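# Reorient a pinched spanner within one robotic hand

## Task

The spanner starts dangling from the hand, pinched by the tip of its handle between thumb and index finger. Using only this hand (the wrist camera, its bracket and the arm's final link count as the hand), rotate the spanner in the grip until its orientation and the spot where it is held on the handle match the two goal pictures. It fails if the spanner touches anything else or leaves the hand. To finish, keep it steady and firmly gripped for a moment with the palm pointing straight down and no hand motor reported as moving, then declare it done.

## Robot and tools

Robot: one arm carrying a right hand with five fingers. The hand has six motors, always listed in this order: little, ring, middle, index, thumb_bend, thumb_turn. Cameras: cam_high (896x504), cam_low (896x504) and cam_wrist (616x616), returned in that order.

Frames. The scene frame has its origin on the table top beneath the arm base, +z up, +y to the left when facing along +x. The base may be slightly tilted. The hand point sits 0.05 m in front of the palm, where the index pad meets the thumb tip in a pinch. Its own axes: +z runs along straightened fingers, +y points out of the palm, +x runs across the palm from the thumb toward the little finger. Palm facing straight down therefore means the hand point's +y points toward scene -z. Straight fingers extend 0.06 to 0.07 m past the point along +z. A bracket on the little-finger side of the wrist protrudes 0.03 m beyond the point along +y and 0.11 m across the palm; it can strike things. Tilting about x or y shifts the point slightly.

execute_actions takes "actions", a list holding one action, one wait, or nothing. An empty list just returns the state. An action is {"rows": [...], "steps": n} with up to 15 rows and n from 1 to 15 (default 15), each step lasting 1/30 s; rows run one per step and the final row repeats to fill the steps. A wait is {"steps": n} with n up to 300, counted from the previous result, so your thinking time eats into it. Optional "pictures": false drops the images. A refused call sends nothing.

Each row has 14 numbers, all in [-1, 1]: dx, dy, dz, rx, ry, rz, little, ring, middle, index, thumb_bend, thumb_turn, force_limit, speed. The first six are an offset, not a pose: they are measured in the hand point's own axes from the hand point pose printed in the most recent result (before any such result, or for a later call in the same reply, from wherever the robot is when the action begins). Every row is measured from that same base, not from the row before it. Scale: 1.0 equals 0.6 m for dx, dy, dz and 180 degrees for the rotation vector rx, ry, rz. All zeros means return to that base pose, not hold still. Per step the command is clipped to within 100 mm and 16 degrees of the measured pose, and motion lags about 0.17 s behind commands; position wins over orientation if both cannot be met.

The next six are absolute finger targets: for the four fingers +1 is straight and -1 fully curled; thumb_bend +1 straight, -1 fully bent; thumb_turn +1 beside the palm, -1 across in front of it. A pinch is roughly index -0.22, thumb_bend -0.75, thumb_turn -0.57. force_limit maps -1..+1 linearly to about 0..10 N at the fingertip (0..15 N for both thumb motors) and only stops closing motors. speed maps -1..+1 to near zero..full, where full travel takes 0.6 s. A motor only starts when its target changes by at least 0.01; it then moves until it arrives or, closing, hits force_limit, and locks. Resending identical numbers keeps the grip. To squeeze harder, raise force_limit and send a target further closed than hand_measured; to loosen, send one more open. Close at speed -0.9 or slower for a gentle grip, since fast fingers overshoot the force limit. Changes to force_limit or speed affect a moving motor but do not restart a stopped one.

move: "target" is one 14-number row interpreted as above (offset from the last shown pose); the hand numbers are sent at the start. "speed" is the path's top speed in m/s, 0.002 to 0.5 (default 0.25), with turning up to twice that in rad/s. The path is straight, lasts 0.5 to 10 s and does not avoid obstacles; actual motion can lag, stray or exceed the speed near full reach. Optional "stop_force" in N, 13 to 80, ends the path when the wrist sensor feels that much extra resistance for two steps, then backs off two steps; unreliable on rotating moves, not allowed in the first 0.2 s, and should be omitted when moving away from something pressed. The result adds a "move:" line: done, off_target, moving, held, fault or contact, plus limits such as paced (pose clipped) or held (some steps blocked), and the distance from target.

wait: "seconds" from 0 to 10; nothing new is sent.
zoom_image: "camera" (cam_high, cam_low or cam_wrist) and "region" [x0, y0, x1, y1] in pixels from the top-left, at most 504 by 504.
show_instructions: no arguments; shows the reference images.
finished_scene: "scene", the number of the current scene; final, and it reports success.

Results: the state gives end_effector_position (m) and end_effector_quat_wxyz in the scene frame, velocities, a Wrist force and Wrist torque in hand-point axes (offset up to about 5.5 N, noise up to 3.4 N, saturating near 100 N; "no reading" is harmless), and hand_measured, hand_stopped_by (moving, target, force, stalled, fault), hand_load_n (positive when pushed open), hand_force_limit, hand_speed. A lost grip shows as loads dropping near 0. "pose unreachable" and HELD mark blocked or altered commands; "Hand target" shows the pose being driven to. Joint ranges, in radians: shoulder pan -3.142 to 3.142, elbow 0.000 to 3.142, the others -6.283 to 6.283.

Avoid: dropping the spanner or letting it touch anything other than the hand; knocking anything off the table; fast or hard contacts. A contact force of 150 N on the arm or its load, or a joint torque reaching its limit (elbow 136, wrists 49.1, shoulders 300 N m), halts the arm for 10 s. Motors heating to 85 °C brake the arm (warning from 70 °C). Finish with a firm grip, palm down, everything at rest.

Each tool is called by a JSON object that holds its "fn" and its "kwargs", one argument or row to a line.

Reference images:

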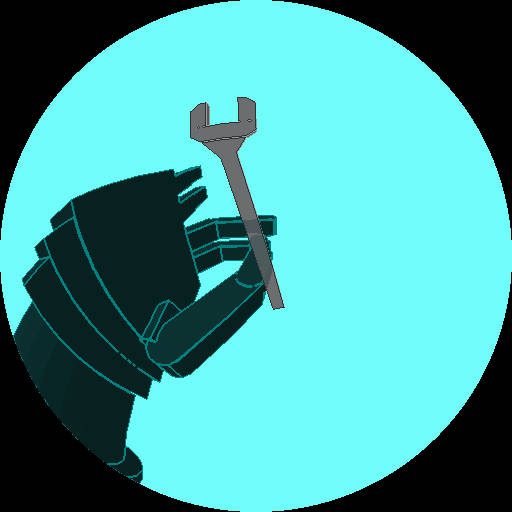

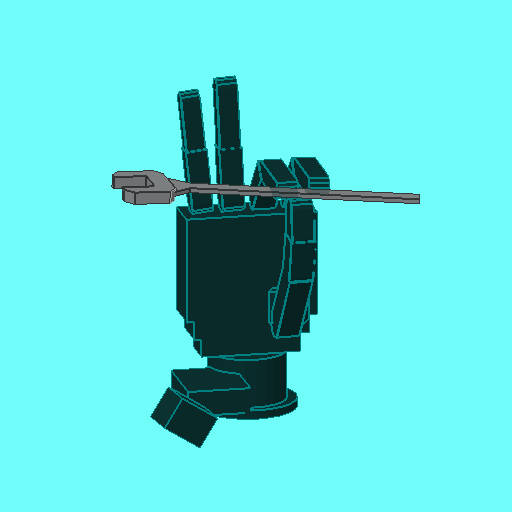

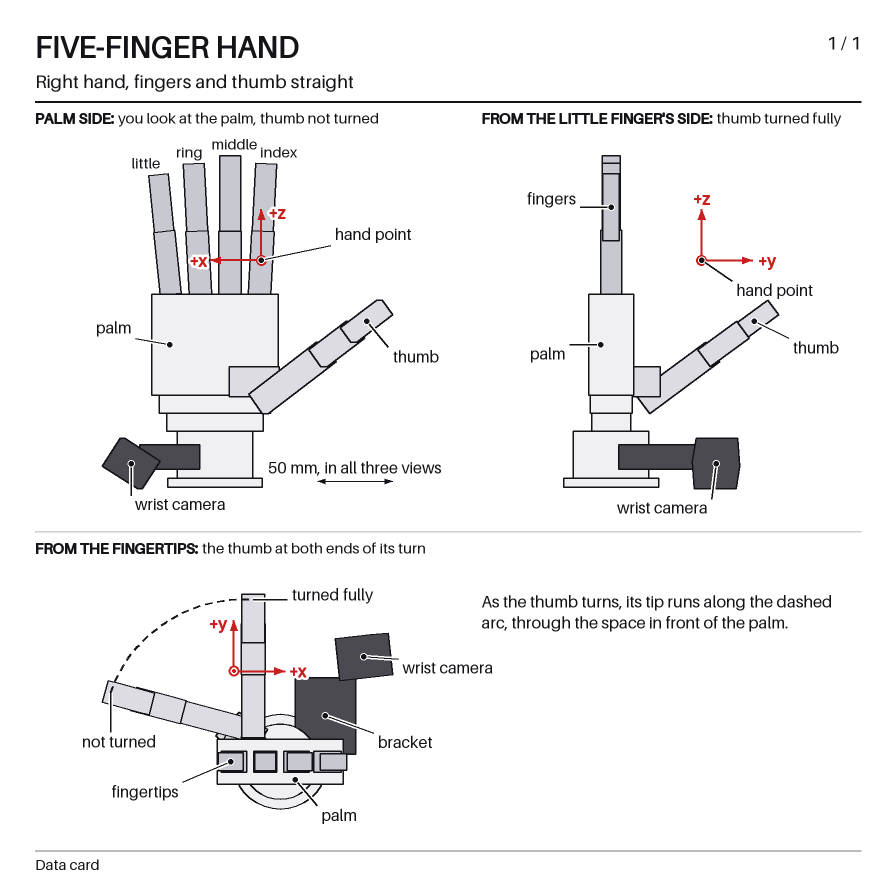

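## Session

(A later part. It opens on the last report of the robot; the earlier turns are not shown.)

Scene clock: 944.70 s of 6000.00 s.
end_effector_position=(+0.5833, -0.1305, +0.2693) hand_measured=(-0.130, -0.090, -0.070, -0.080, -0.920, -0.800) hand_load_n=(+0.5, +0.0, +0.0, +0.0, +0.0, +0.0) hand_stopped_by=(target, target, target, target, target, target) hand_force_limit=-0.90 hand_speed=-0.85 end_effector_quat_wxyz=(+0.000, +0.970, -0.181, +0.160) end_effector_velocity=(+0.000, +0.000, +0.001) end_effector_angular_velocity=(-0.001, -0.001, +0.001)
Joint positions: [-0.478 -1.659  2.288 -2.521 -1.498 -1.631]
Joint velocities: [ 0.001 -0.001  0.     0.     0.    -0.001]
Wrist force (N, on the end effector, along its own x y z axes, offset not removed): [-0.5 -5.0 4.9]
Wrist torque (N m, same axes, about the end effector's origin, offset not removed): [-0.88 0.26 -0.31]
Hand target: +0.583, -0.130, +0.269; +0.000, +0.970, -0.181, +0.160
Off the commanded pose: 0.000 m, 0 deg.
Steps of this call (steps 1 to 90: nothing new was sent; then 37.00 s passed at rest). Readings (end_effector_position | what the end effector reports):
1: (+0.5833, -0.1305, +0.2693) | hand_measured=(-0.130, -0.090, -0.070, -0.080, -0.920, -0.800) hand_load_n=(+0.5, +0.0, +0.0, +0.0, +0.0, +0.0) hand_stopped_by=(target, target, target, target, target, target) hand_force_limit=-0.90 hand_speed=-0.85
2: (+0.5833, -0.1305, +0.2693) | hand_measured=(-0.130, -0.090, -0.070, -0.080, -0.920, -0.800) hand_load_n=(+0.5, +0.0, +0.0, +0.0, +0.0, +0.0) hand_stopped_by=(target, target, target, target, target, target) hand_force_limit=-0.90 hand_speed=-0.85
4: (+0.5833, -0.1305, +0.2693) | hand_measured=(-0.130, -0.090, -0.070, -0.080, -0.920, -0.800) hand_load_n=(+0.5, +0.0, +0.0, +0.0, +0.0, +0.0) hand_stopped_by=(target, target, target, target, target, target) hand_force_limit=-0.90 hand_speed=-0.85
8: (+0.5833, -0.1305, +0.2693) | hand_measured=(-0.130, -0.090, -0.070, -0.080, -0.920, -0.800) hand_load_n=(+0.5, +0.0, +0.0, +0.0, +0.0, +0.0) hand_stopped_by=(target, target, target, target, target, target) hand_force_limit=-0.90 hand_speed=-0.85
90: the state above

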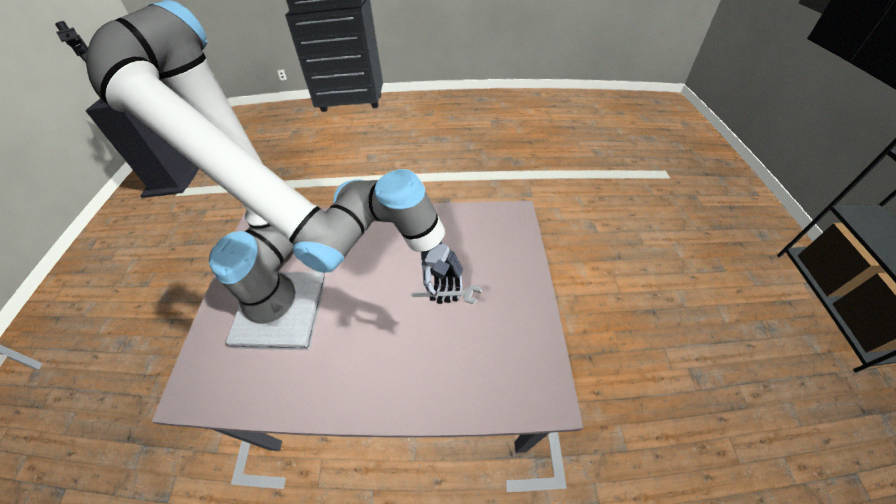

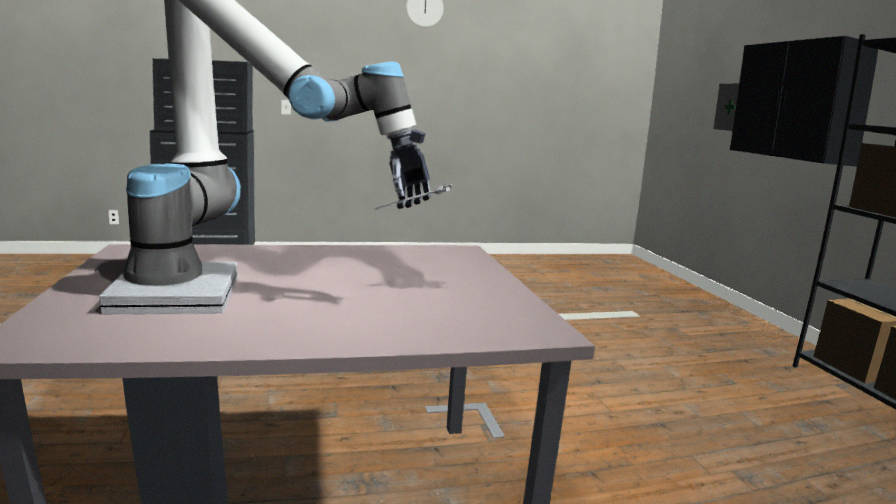

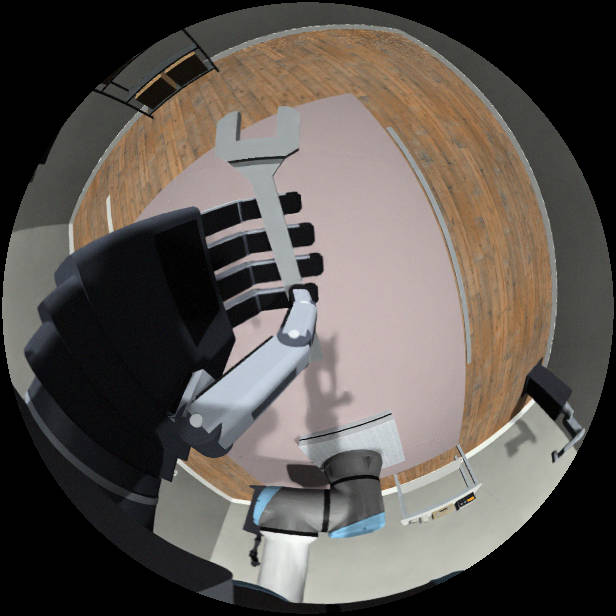

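{"fn": "execute_actions", "kwargs": {
  "actions": [
    {"rows": [[0,0,0,0,0,0,-0.13,-0.09,-0.07,-0.08,-0.95,-0.93,-0.9,-0.8]], "steps": 15}
  ],
  "pictures": false
}}

{"fn": "execute_actions", "kwargs": {
  "actions": [
    {"steps": 10}
  ]
}}

Scene clock: 988.20 s of 6000.00 s.
end_effector_position=(+0.5833, -0.1305, +0.2693) hand_measured=(-0.130, -0.090, -0.070, -0.080, -0.950, -0.914) hand_load_n=(+0.5, +0.0, +0.0, +0.0, +0.0, +0.0) hand_stopped_by=(target, target, target, target, target, moving) hand_force_limit=-0.90 hand_speed=-0.80 end_effector_quat_wxyz=(+0.000, +0.970, -0.181, +0.160) end_effector_velocity=(+0.000, -0.000, +0.000) end_effector_angular_velocity=(-0.000, -0.001, +0.000)
Joint positions: [-0.478 -1.659  2.288 -2.521 -1.498 -1.631]
Joint velocities: [-0.    -0.001 -0.     0.     0.    -0.001]
Wrist force (N, on the end effector, along its own x y z axes, offset not removed): [0.6 0.4 0.8]
Wrist torque (N m, same axes, about the end effector's origin, offset not removed): [0.41 0.10 0.01]
Hand target: +0.583, -0.130, +0.269; +0.000, +0.970, -0.181, +0.160
Off the commanded pose: 0.000 m, 0 deg.
Steps of this call (steps 1 to 90: nothing new was sent; then 40.00 s passed at rest; steps 91 to 105: all 15 steps of this action). Readings (end_effector_position | what the end effector reports):
91: (+0.5833, -0.1305, +0.2693) | hand_measured=(-0.130, -0.090, -0.070, -0.080, -0.920, -0.800) hand_load_n=(+0.5, +0.0, +0.0, +0.0, +0.0, +0.0) hand_stopped_by=(target, target, target, target, moving, moving) hand_force_limit=-0.90 hand_speed=-0.80
92: (+0.5833, -0.1305, +0.2693) | hand_measured=(-0.130, -0.090, -0.070, -0.080, -0.920, -0.800) hand_load_n=(+0.5, +0.0, +0.0, +0.0, +0.0, +0.0) hand_stopped_by=(target, target, target, target, moving, moving) hand_force_limit=-0.90 hand_speed=-0.80
94: (+0.5833, -0.1305, +0.2693) | hand_measured=(-0.130, -0.090, -0.070, -0.080, -0.926, -0.808) hand_load_n=(+0.5, +0.0, +0.0, +0.0, +0.0, +0.0) hand_stopped_by=(target, target, target, target, moving, moving) hand_force_limit=-0.90 hand_speed=-0.80
98: (+0.5833, -0.1305, +0.2693) | hand_measured=(-0.130, -0.090, -0.070, -0.080, -0.950, -0.846) hand_load_n=(+0.5, +0.0, +0.0, +0.0, +0.0, +0.0) hand_stopped_by=(target, target, target, target, moving, moving) hand_force_limit=-0.90 hand_speed=-0.80
105: the state above

Scene clock: 988.53 s of 6000.00 s.
end_effector_position=(+0.5833, -0.1305, +0.2693) hand_measured=(-0.130, -0.090, -0.070, -0.080, -0.950, -0.930) hand_load_n=(+0.5, +0.0, +0.0, +0.0, +0.0, +0.0) hand_stopped_by=(target, target, target, target, target, target) hand_force_limit=-0.90 hand_speed=-0.80 end_effector_quat_wxyz=(+0.000, +0.970, -0.181, +0.160) end_effector_velocity=(-0.000, +0.000, -0.000) end_effector_angular_velocity=(+0.000, +0.000, -0.001)
Joint positions: [-0.478 -1.659  2.288 -2.521 -1.498 -1.631]
Joint velocities: [0.    0.    0.    0.    0.    0.001]
Wrist force (N, on the end effector, along its own x y z axes, offset not removed): [1.9 -3.3 -0.4]
Wrist torque (N m, same axes, about the end effector's origin, offset not removed): [-0.02 0.18 0.02]
Hand target: +0.583, -0.130, +0.269; +0.000, +0.970, -0.181, +0.160
Off the commanded pose: 0.000 m, 0 deg.
Steps of this call (steps 1 to 10: nothing new was sent). Readings (end_effector_position | what the end effector reports):
1: (+0.5833, -0.1305, +0.2693) | hand_measured=(-0.130, -0.090, -0.070, -0.080, -0.950, -0.922) hand_load_n=(+0.5, +0.0, +0.0, +0.0, +0.0, +0.0) hand_stopped_by=(target, target, target, target, target, moving) hand_force_limit=-0.90 hand_speed=-0.80
2: (+0.5833, -0.1305, +0.2693) | hand_measured=(-0.130, -0.090, -0.070, -0.080, -0.950, -0.930) hand_load_n=(+0.5, +0.0, +0.0, +0.0, +0.0, +0.0) hand_stopped_by=(target, target, target, target, target, moving) hand_force_limit=-0.90 hand_speed=-0.80
4: (+0.5833, -0.1305, +0.2693) | hand_measured=(-0.130, -0.090, -0.070, -0.080, -0.950, -0.930) hand_load_n=(+0.5, +0.0, +0.0, +0.0, +0.0, +0.0) hand_stopped_by=(target, target, target, target, target, moving) hand_force_limit=-0.90 hand_speed=-0.80
8: (+0.5833, -0.1305, +0.2693) | hand_measured=(-0.130, -0.090, -0.070, -0.080, -0.950, -0.930) hand_load_n=(+0.5, +0.0, +0.0, +0.0, +0.0, +0.0) hand_stopped_by=(target, target, target, target, target, target) hand_force_limit=-0.90 hand_speed=-0.80
10: the state above

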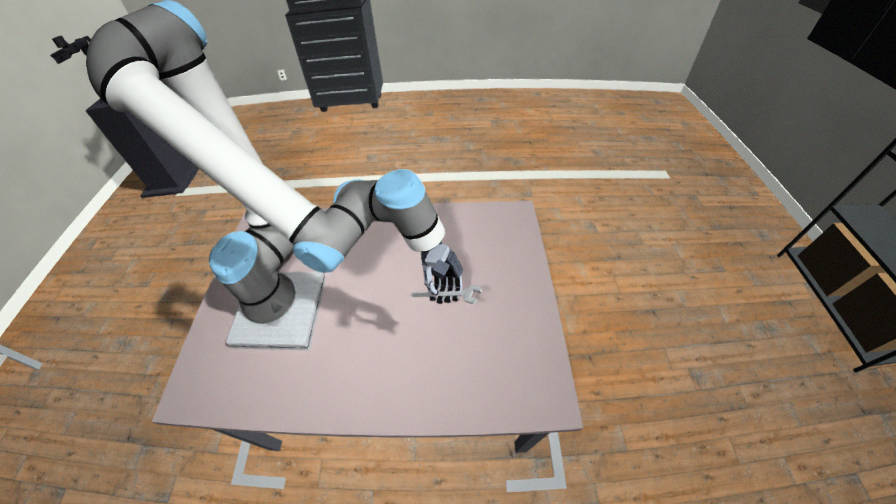

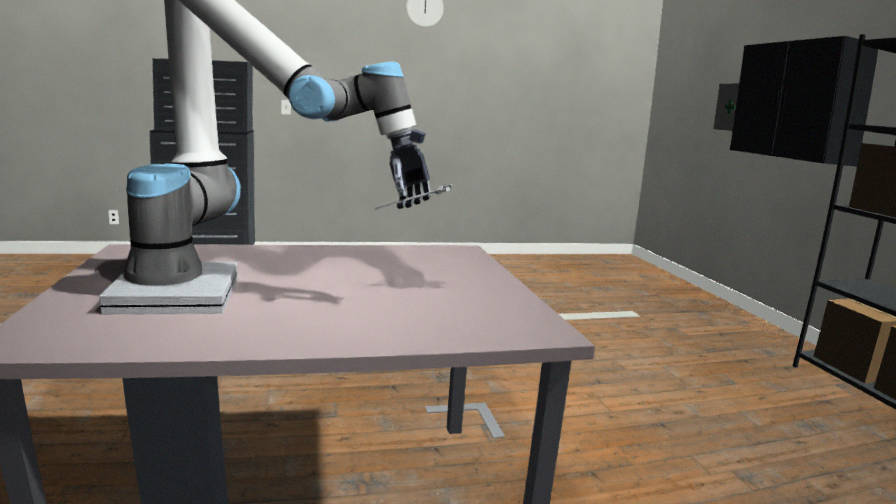

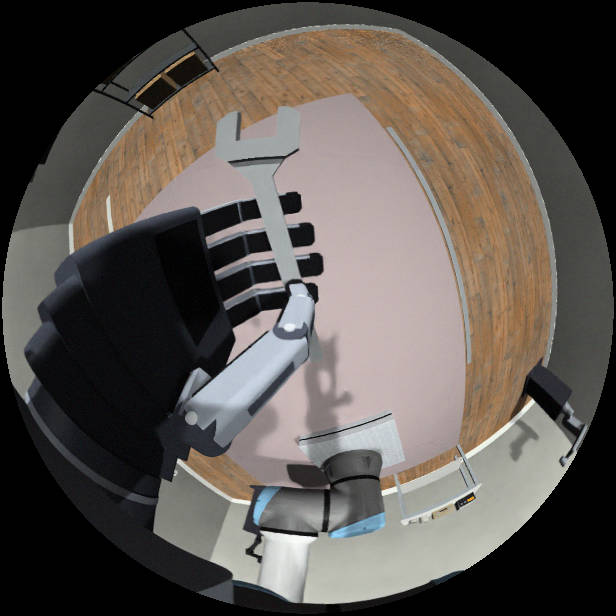

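{"fn": "zoom_image", "kwargs": {
  "camera": "cam_wrist",
  "region": [230, 220, 370, 380]
}}

{"fn": "zoom_image", "kwargs": {
  "camera": "cam_low",
  "region": [360, 130, 470, 220]
}}

Region (230, 220, 370, 380) of cam_wrist's 616x616 image, scaled by 3.150, with more detail than that image has; it fills the left 441 columns of this view, and the rest is white.

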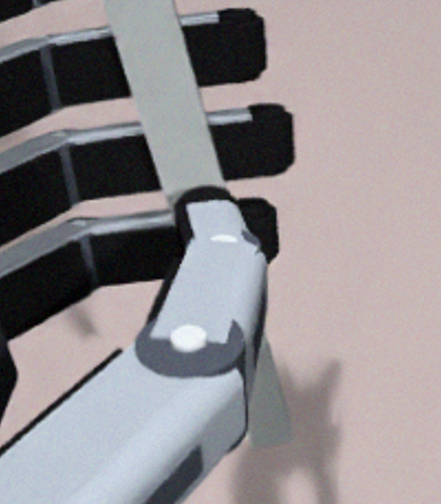

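Region (360, 130, 470, 220) of cam_low's 896x504 image, scaled by 4.582, with more detail than that image has; it fills the top 412 rows of this view, and the rest is white.

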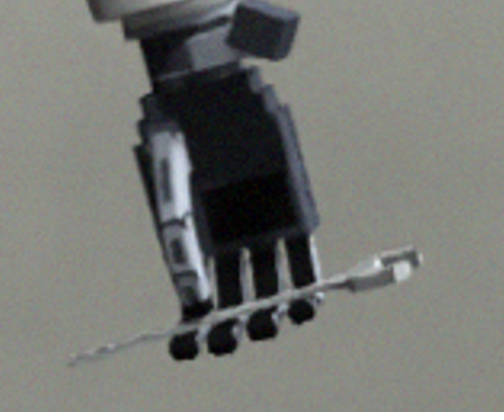

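{"fn": "execute_actions", "kwargs": {
  "actions": [
    {"rows": [[0,0,0,0,0,0,-0.13,-0.09,-0.3,-0.3,-0.95,-0.93,-0.5,-0.9]], "steps": 15}
  ],
  "pictures": false
}}

{"fn": "execute_actions", "kwargs": {
  "actions": [
    {"steps": 20}
  ]
}}

Scene clock: 1008.97 s of 6000.00 s.
end_effector_position=(+0.5833, -0.1305, +0.2693) hand_measured=(-0.130, -0.090, -0.136, -0.146, -0.950, -0.930) hand_load_n=(+0.5, +0.0, +0.0, +1.0, +0.0, +0.0) hand_stopped_by=(target, target, moving, moving, target, target) hand_force_limit=-0.50 hand_speed=-0.90 end_effector_quat_wxyz=(+0.000, +0.970, -0.181, +0.160) end_effector_velocity=(-0.000, -0.000, +0.000) end_effector_angular_velocity=(+0.000, -0.001, -0.001)
Joint positions: [-0.478 -1.659  2.288 -2.521 -1.498 -1.631]
Joint velocities: [-0.    -0.001  0.     0.     0.     0.001]
Wrist force (N, on the end effector, along its own x y z axes, offset not removed): [-3.4 -1.6 0.3]
Wrist torque (N m, same axes, about the end effector's origin, offset not removed): [0.20 0.70 -0.33]
Hand target: +0.583, -0.130, +0.269; +0.000, +0.970, -0.181, +0.160
Off the commanded pose: 0.000 m, 0 deg.
Steps of this call (steps 1 to 90: nothing new was sent; then 16.93 s passed at rest; steps 91 to 105: all 15 steps of this action). Readings (end_effector_position | what the end effector reports):
91: (+0.5833, -0.1305, +0.2693) | hand_measured=(-0.130, -0.090, -0.070, -0.080, -0.950, -0.930) hand_load_n=(+0.5, +0.0, +0.0, +0.0, +0.0, +0.0) hand_stopped_by=(target, target, moving, moving, target, target) hand_force_limit=-0.50 hand_speed=-0.90
92: (+0.5833, -0.1305, +0.2693) | hand_measured=(-0.130, -0.090, -0.070, -0.080, -0.950, -0.930) hand_load_n=(+0.5, +0.0, +0.0, +0.0, +0.0, +0.0) hand_stopped_by=(target, target, moving, moving, target, target) hand_force_limit=-0.50 hand_speed=-0.90
94: (+0.5833, -0.1305, +0.2693) | hand_measured=(-0.130, -0.090, -0.076, -0.086, -0.950, -0.930) hand_load_n=(+0.5, +0.0, +0.0, +0.0, +0.0, +0.0) hand_stopped_by=(target, target, moving, moving, target, target) hand_force_limit=-0.50 hand_speed=-0.90
98: (+0.5833, -0.1305, +0.2693) | hand_measured=(-0.130, -0.090, -0.098, -0.108, -0.950, -0.930) hand_load_n=(+0.5, +0.0, +0.0, +0.0, +0.0, +0.0) hand_stopped_by=(target, target, moving, moving, target, target) hand_force_limit=-0.50 hand_speed=-0.90
105: the state above

Scene clock: 1009.63 s of 6000.00 s.
end_effector_position=(+0.5833, -0.1305, +0.2693) hand_measured=(-0.130, -0.090, -0.156, -0.156, -0.950, -0.930) hand_load_n=(+0.0, +0.0, +4.0, +3.0, +0.5, +0.0) hand_stopped_by=(target, target, force, force, target, target) hand_force_limit=-0.50 hand_speed=-0.90 end_effector_quat_wxyz=(+0.000, +0.970, -0.181, +0.160) end_effector_velocity=(+0.000, -0.000, -0.001) end_effector_angular_velocity=(+0.001, +0.002, +0.001)
Joint positions: [-0.478 -1.659  2.288 -2.521 -1.498 -1.631]
Joint velocities: [-0.     0.002  0.     0.     0.    -0.001]
Wrist force (N, on the end effector, along its own x y z axes, offset not removed): [1.7 -2.8 -0.6]
Wrist torque (N m, same axes, about the end effector's origin, offset not removed): [-0.16 0.24 0.07]
Hand target: +0.583, -0.130, +0.269; +0.000, +0.970, -0.181, +0.160
Off the commanded pose: 0.000 m, 0 deg.
Steps of this call (steps 1 to 20: nothing new was sent). Readings (end_effector_position | what the end effector reports):
1: (+0.5833, -0.1305, +0.2693) | hand_measured=(-0.130, -0.090, -0.142, -0.152, -0.950, -0.930) hand_load_n=(+1.0, +0.0, +0.0, +2.0, +0.0, +0.0) hand_stopped_by=(target, target, moving, moving, target, target) hand_force_limit=-0.50 hand_speed=-0.90
2: (+0.5833, -0.1305, +0.2693) | hand_measured=(-0.130, -0.090, -0.148, -0.156, -0.950, -0.930) hand_load_n=(+1.0, +0.0, +0.5, +3.5, +0.0, +0.0) hand_stopped_by=(target, target, moving, force, target, target) hand_force_limit=-0.50 hand_speed=-0.90
4: (+0.5833, -0.1305, +0.2693) | hand_measured=(-0.130, -0.090, -0.158, -0.156, -0.950, -0.930) hand_load_n=(+0.0, +0.0, +4.5, +3.0, +0.5, +0.0) hand_stopped_by=(target, target, force, force, target, target) hand_force_limit=-0.50 hand_speed=-0.90
8: (+0.5833, -0.1305, +0.2693) | hand_measured=(-0.130, -0.090, -0.156, -0.156, -0.950, -0.930) hand_load_n=(+0.0, +0.0, +4.0, +3.0, +0.5, +0.0) hand_stopped_by=(target, target, force, force, target, target) hand_force_limit=-0.50 hand_speed=-0.90
20: the state above

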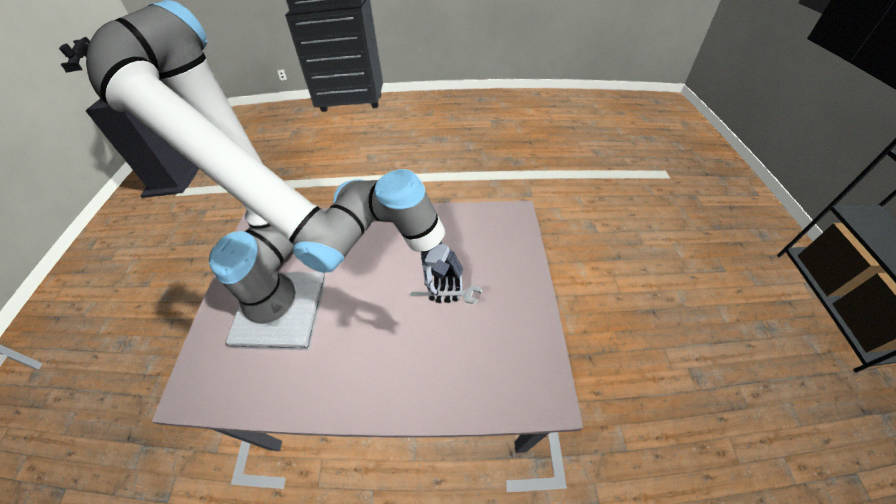

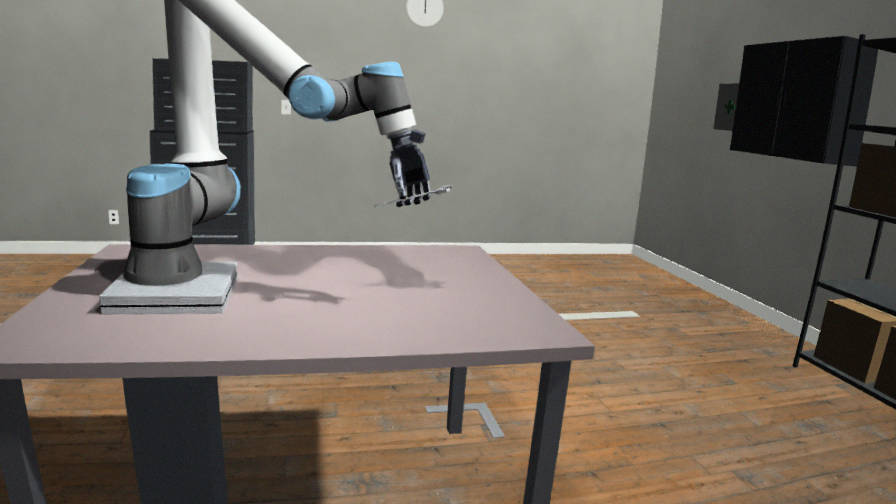

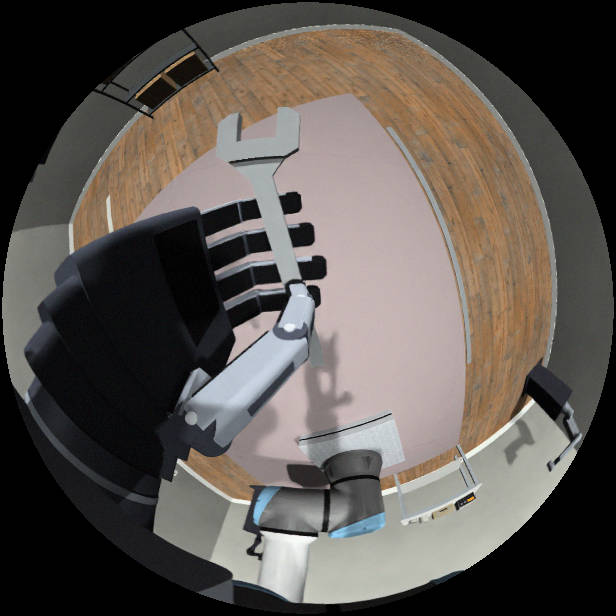

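{"fn": "zoom_image", "kwargs": {
  "camera": "cam_wrist",
  "region": [180, 90, 400, 400]
}}

{"fn": "zoom_image", "kwargs": {
  "camera": "cam_low",
  "region": [360, 130, 470, 220]
}}

Region (180, 90, 400, 400) of cam_wrist's 616x616 image, scaled by 1.626, with more detail than that image has; it fills the left 358 columns of this view, and the rest is white.

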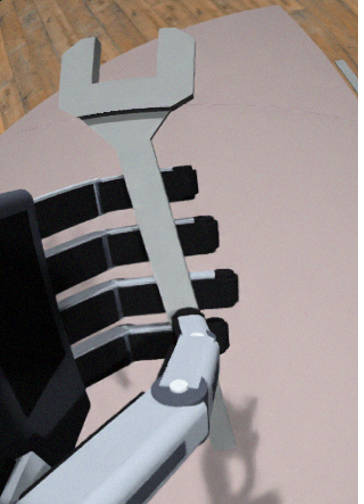

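Region (360, 130, 470, 220) of cam_low's 896x504 image, scaled by 4.582, with more detail than that image has; it fills the top 412 rows of this view, and the rest is white.

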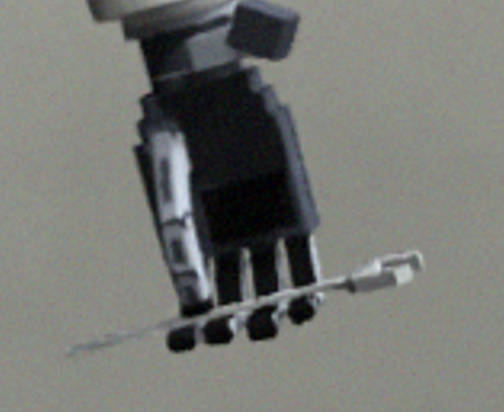

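{"fn": "move", "kwargs": {
  "target": [0.2255,-0.0436,-0.1555,0.0369,0.1909,0,-0.13,-0.09,-0.3,-0.3,-0.95,-0.93,-0.5,-0.9],
  "speed": 0.15
}}

Scene clock: 1076.27 s of 6000.00 s.
end_effector_position=(+0.6829, -0.1481, +0.4014) hand_measured=(-0.130, -0.090, -0.156, -0.156, -0.950, -0.930) hand_load_n=(+0.0, +0.0, +4.0, +3.0, +0.5, +0.0) hand_stopped_by=(target, target, force, force, target, target) hand_force_limit=-0.50 hand_speed=-0.90 end_effector_quat_wxyz=(-0.002, +0.878, -0.163, +0.450) end_effector_velocity=(+0.001, +0.001, +0.001) end_effector_angular_velocity=(-0.003, -0.004, +0.002)
Joint positions: [-0.5   -1.668  2.296 -3.119 -1.35  -1.559]
Joint velocities: [ 0.001  0.001 -0.    -0.006  0.    -0.001]
Wrist force (N, on the end effector, along its own x y z axes, offset not removed): [-5.3 0.0 0.7]
Wrist torque (N m, same axes, about the end effector's origin, offset not removed): [0.17 1.11 -0.34]
Hand target: +0.683, -0.148, +0.401; -0.002, +0.878, -0.163, +0.450
Off the commanded pose: 0.000 m, 0 deg.
After step 90, 61.20 s passed at rest.
move: done

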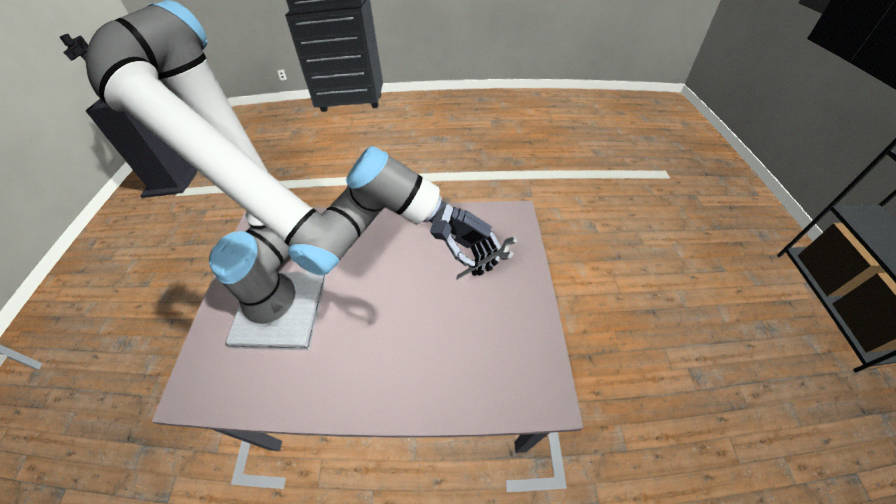

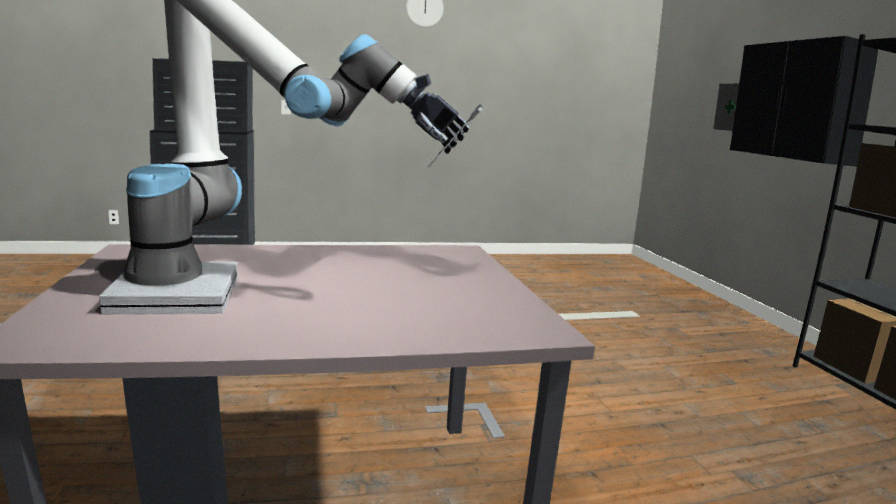

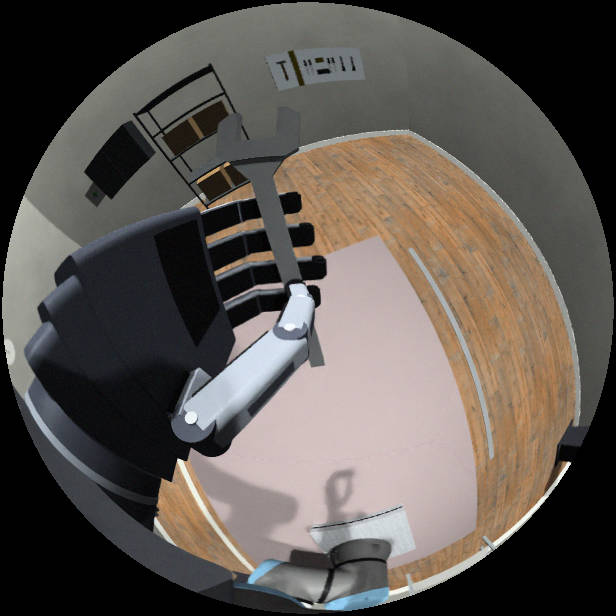

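{"fn": "execute_actions", "kwargs": {
  "actions": [
    {"rows": [[0,0,0,0,0,0,-0.13,-0.09,-0.3,-0.3,-0.95,-0.85,-0.5,-0.85]], "steps": 15}
  ]
}}

{"fn": "zoom_image", "kwargs": {
  "camera": "cam_wrist",
  "region": [180, 90, 400, 400]
}}

Scene clock: 1089.27 s of 6000.00 s.
end_effector_position=(+0.6829, -0.1481, +0.4014) hand_measured=(-0.130, -0.090, -0.156, -0.156, -0.950, -0.850) hand_load_n=(+0.0, +0.0, +3.5, +3.5, +0.5, -3.0) hand_stopped_by=(target, target, force, force, target, moving) hand_force_limit=-0.50 hand_speed=-0.85 end_effector_quat_wxyz=(-0.002, +0.878, -0.163, +0.450) end_effector_velocity=(-0.000, -0.000, +0.000) end_effector_angular_velocity=(-0.001, -0.000, +0.001)
Joint positions: [-0.5   -1.668  2.296 -3.119 -1.35  -1.559]
Joint velocities: [-0.    -0.     0.     0.     0.    -0.001]
Wrist force (N, on the end effector, along its own x y z axes, offset not removed): [-3.4 -0.2 1.3]
Wrist torque (N m, same axes, about the end effector's origin, offset not removed): [0.08 0.79 -0.19]
Hand target: +0.683, -0.148, +0.401; -0.002, +0.878, -0.163, +0.450
Off the commanded pose: 0.000 m, 0 deg.
Steps of this call (steps 1 to 90: nothing new was sent; then 9.50 s passed at rest; steps 91 to 105: all 15 steps of this action). Readings (end_effector_position | what the end effector reports):
91: (+0.6829, -0.1481, +0.4015) | hand_measured=(-0.130, -0.090, -0.156, -0.156, -0.950, -0.930) hand_load_n=(+0.0, +0.0, +4.0, +3.0, +0.5, +0.0) hand_stopped_by=(target, target, force, force, target, moving) hand_force_limit=-0.50 hand_speed=-0.85
92: (+0.6829, -0.1481, +0.4015) | hand_measured=(-0.130, -0.090, -0.156, -0.156, -0.950, -0.930) hand_load_n=(+0.0, +0.0, +4.0, +3.0, +0.5, +0.0) hand_stopped_by=(target, target, force, force, target, moving) hand_force_limit=-0.50 hand_speed=-0.85
94: (+0.6829, -0.1481, +0.4015) | hand_measured=(-0.130, -0.090, -0.156, -0.156, -0.950, -0.924) hand_load_n=(+0.0, +0.0, +4.0, +3.0, +0.0, -1.0) hand_stopped_by=(target, target, force, force, target, moving) hand_force_limit=-0.50 hand_speed=-0.85
98: (+0.6829, -0.1481, +0.4014) | hand_measured=(-0.130, -0.090, -0.156, -0.156, -0.950, -0.896) hand_load_n=(+0.0, +0.0, +3.5, +3.5, +0.0, -3.0) hand_stopped_by=(target, target, force, force, target, moving) hand_force_limit=-0.50 hand_speed=-0.85
105: the state above

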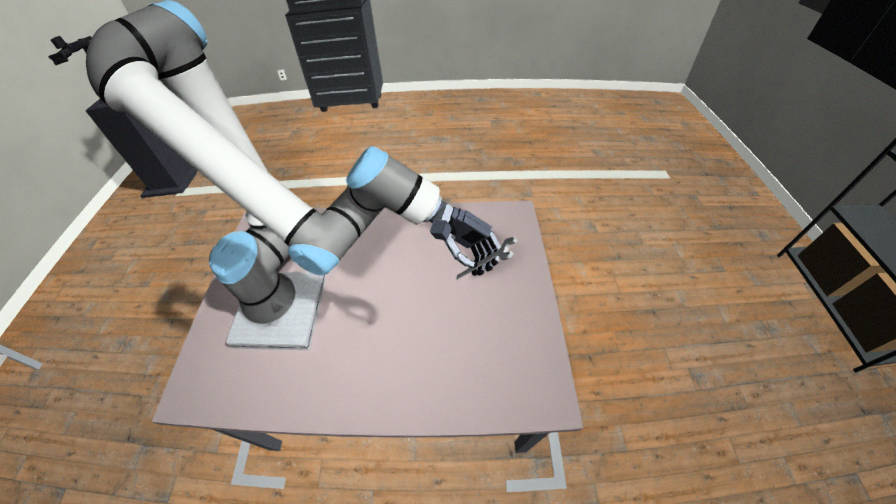

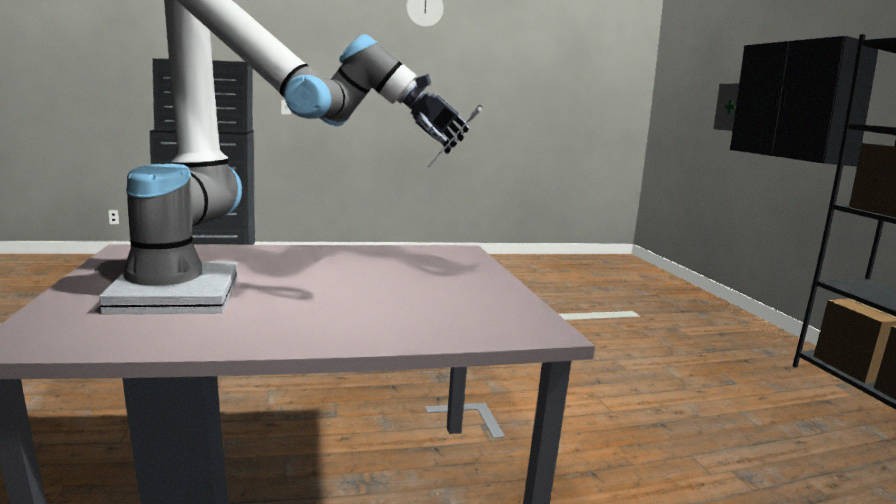

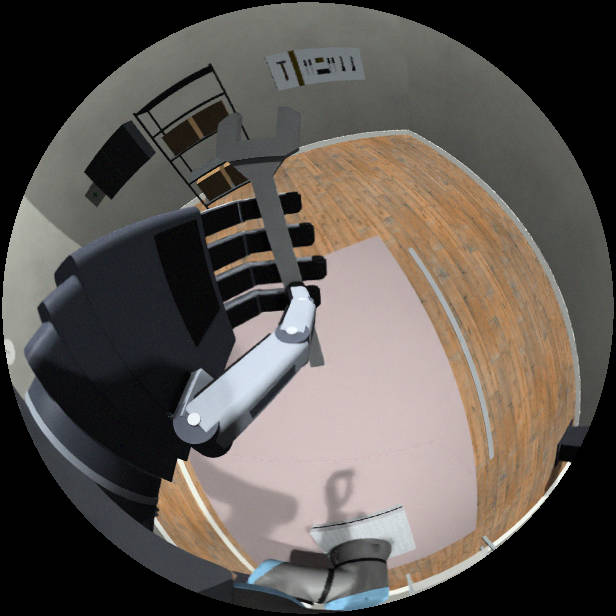

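Region (180, 90, 400, 400) of cam_wrist's 616x616 image, scaled by 1.626, with more detail than that image has; it fills the left 358 columns of this view, and the rest is white.

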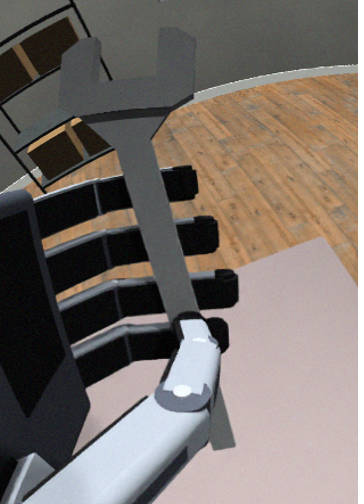

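{"fn": "move", "kwargs": {
  "target": [0.2327,-0.0443,-0.1648,0.0379,0.1991,0,-0.13,-0.09,-0.3,-0.3,-0.95,-0.97,0.0,-0.85],
  "speed": 0.15
}}

{"fn": "zoom_image", "kwargs": {
  "camera": "cam_wrist",
  "region": [180, 90, 400, 400]
}}

Scene clock: 1114.93 s of 6000.00 s.
end_effector_position=(+0.6881, -0.1488, +0.5743) hand_measured=(-0.130, -0.090, -0.156, -0.156, -0.948, -0.970) hand_load_n=(+0.0, +0.0, +3.5, +3.0, +2.0, +3.0) hand_stopped_by=(target, target, force, force, target, target) hand_force_limit=0.00 hand_speed=-0.85 end_effector_quat_wxyz=(-0.003, +0.696, -0.129, +0.706) end_effector_velocity=(-0.000, -0.001, +0.001) end_effector_angular_velocity=(-0.001, -0.005, -0.002)
Joint positions: [-0.549 -1.673  2.305 -3.778 -1.239 -1.391]
Joint velocities: [-0.002  0.001 -0.001 -0.005 -0.     0.001]
Wrist force (N, on the end effector, along its own x y z axes, offset not removed): [-1.9 -3.2 3.4]
Wrist torque (N m, same axes, about the end effector's origin, offset not removed): [-0.55 0.58 -0.20]
Hand target: +0.688, -0.149, +0.574; -0.003, +0.696, -0.129, +0.707
Off the commanded pose: 0.000 m, 0 deg.
After step 90, 20.13 s passed at rest.
move: done

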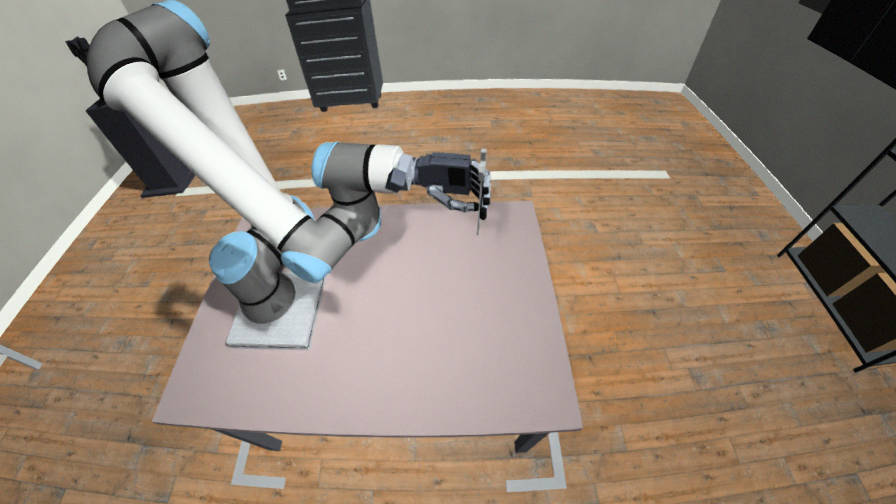

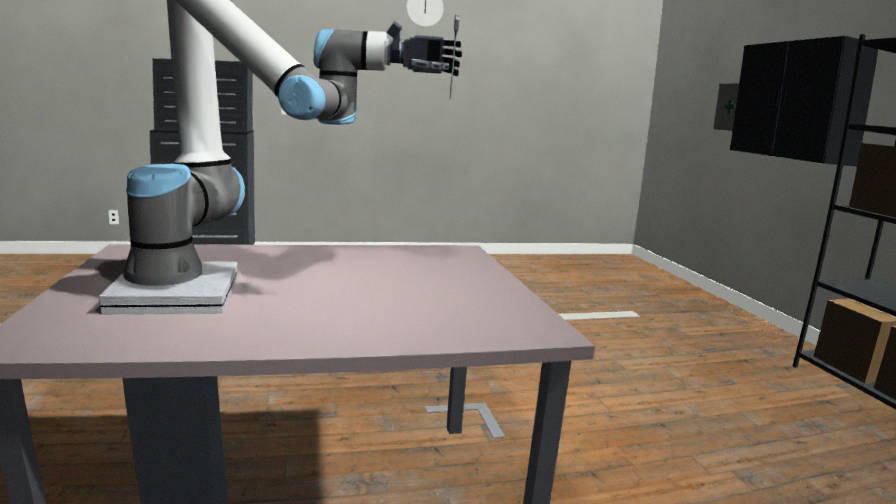

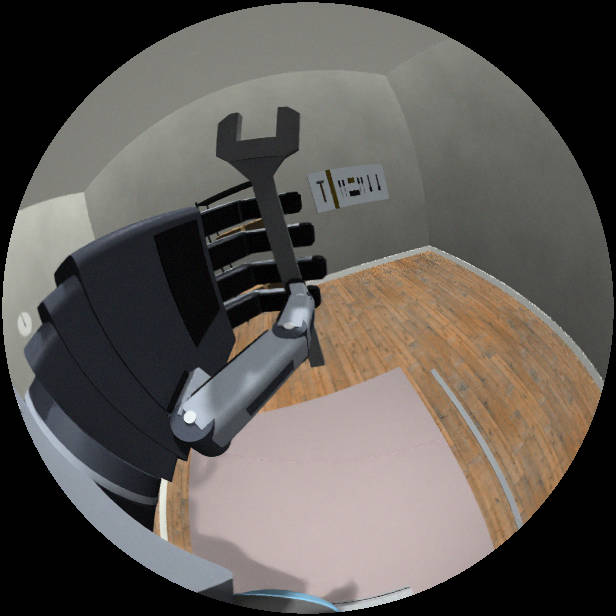

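Region (180, 90, 400, 400) of cam_wrist's 616x616 image, scaled by 1.626, with more detail than that image has; it fills the left 358 columns of this view, and the rest is white.

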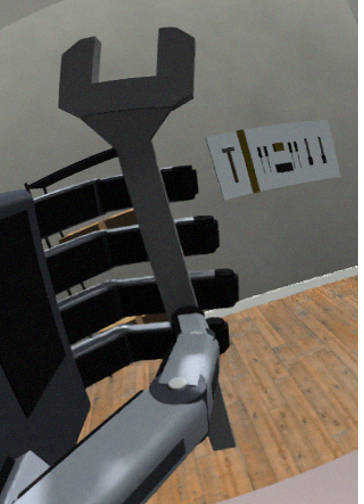

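{"fn": "execute_actions", "kwargs": {
  "actions": [
    {"rows": [[0,0,0,0,0,0,-0.13,-0.09,-0.3,-0.3,-0.95,-0.86,0.0,-0.8]], "steps": 15}
  ]
}}

{"fn": "zoom_image", "kwargs": {
  "camera": "cam_wrist",
  "region": [180, 90, 400, 400]
}}

Scene clock: 1122.50 s of 6000.00 s.
end_effector_position=(+0.6881, -0.1489, +0.5743) hand_measured=(-0.130, -0.090, -0.156, -0.156, -0.950, -0.860) hand_load_n=(+0.0, +0.0, +3.0, +4.0, +0.5, -3.0) hand_stopped_by=(target, target, force, force, target, moving) hand_force_limit=0.00 hand_speed=-0.80 end_effector_quat_wxyz=(-0.003, +0.696, -0.129, +0.706) end_effector_velocity=(-0.000, +0.000, +0.001) end_effector_angular_velocity=(-0.000, -0.001, +0.000)
Joint positions: [-0.549 -1.673  2.305 -3.778 -1.239 -1.391]
Joint velocities: [ 0.    -0.001 -0.     0.     0.     0.   ]
Wrist force (N, on the end effector, along its own x y z axes, offset not removed): [-0.2 -5.6 0.5]
Wrist torque (N m, same axes, about the end effector's origin, offset not removed): [-0.66 0.28 -0.16]
Hand target: +0.688, -0.149, +0.574; -0.003, +0.696, -0.129, +0.706
Off the commanded pose: 0.000 m, 0 deg.
Steps of this call (steps 1 to 90: nothing new was sent; then 4.07 s passed at rest; steps 91 to 105: all 15 steps of this action). Readings (end_effector_position | what the end effector reports):
91: (+0.6881, -0.1488, +0.5744) | hand_measured=(-0.130, -0.090, -0.156, -0.156, -0.948, -0.970) hand_load_n=(+0.0, +0.0, +3.5, +3.0, +2.0, +3.0) hand_stopped_by=(target, target, force, force, target, moving) hand_force_limit=0.00 hand_speed=-0.80
92: (+0.6881, -0.1488, +0.5744) | hand_measured=(-0.130, -0.090, -0.156, -0.156, -0.948, -0.970) hand_load_n=(+0.0, +0.0, +3.5, +3.0, +2.0, +3.0) hand_stopped_by=(target, target, force, force, target, moving) hand_force_limit=0.00 hand_speed=-0.80
94: (+0.6881, -0.1488, +0.5744) | hand_measured=(-0.130, -0.090, -0.156, -0.156, -0.948, -0.960) hand_load_n=(+0.0, +0.0, +3.5, +3.0, +2.0, +2.0) hand_stopped_by=(target, target, force, force, target, moving) hand_force_limit=0.00 hand_speed=-0.80
98: (+0.6881, -0.1489, +0.5744) | hand_measured=(-0.130, -0.090, -0.156, -0.156, -0.948, -0.924) hand_load_n=(+0.0, +0.0, +3.0, +3.5, +1.0, -2.5) hand_stopped_by=(target, target, force, force, target, moving) hand_force_limit=0.00 hand_speed=-0.80
105: the state above

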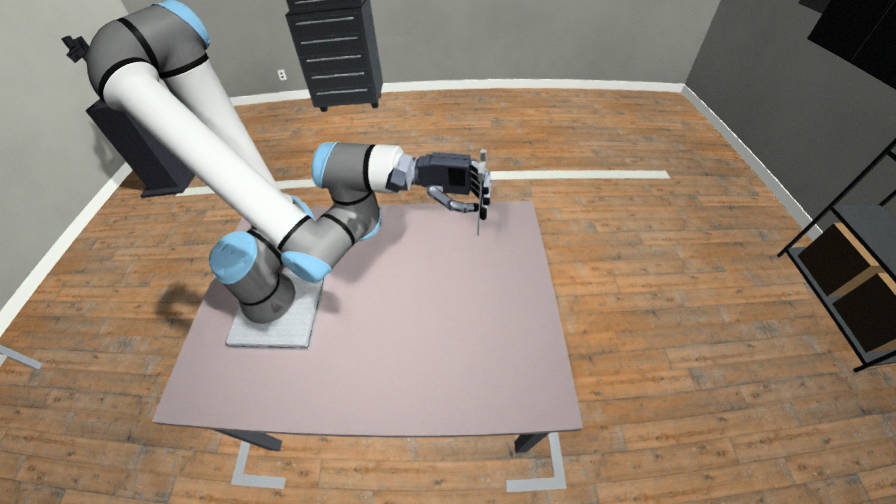

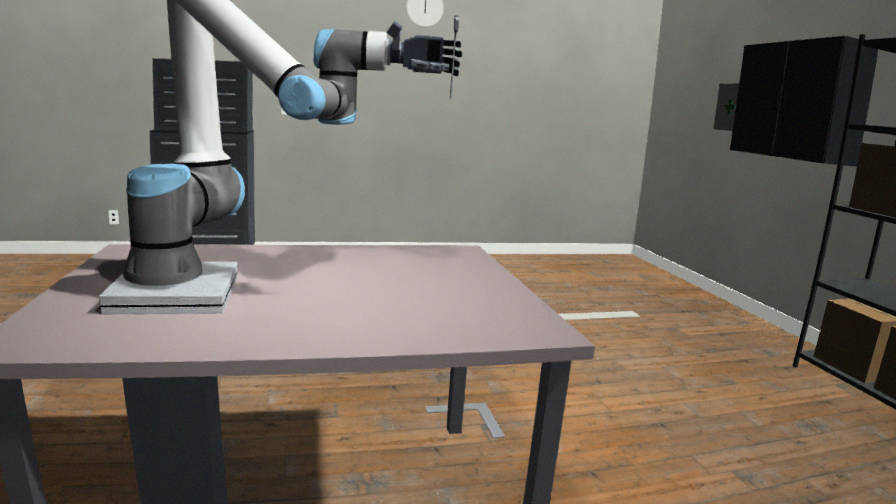

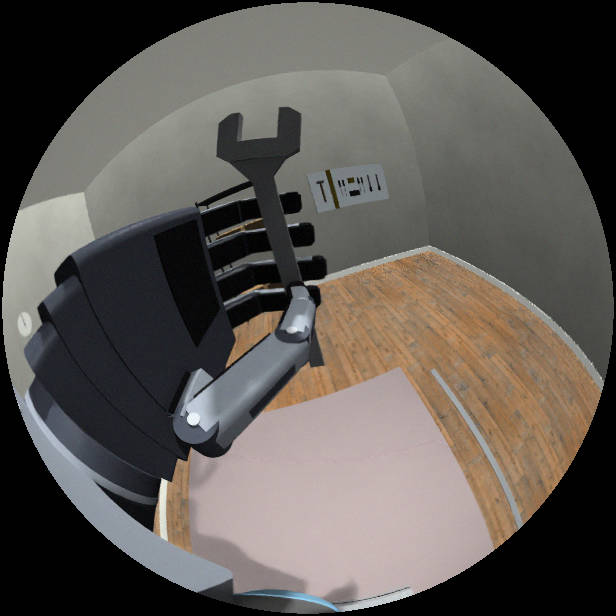

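Region (180, 90, 400, 400) of cam_wrist's 616x616 image, scaled by 1.626, with more detail than that image has; it fills the left 358 columns of this view, and the rest is white.

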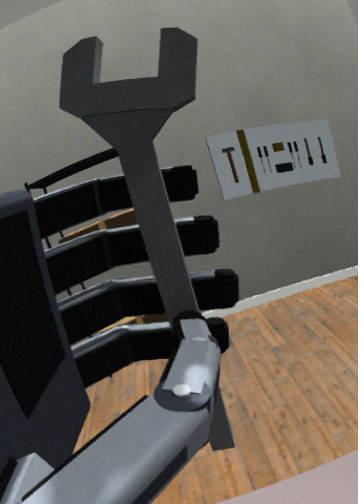

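{"fn": "zoom_image", "kwargs": {
  "camera": "cam_low",
  "region": [385, 5, 485, 105]
}}

Region (385, 5, 485, 105) of cam_low's 896x504 image, scaled by 5.040, with more detail than that image has.

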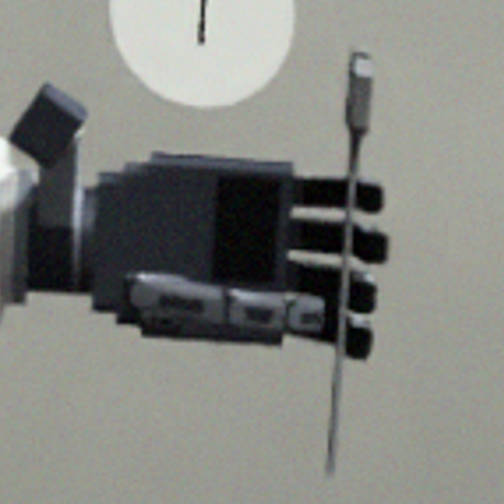

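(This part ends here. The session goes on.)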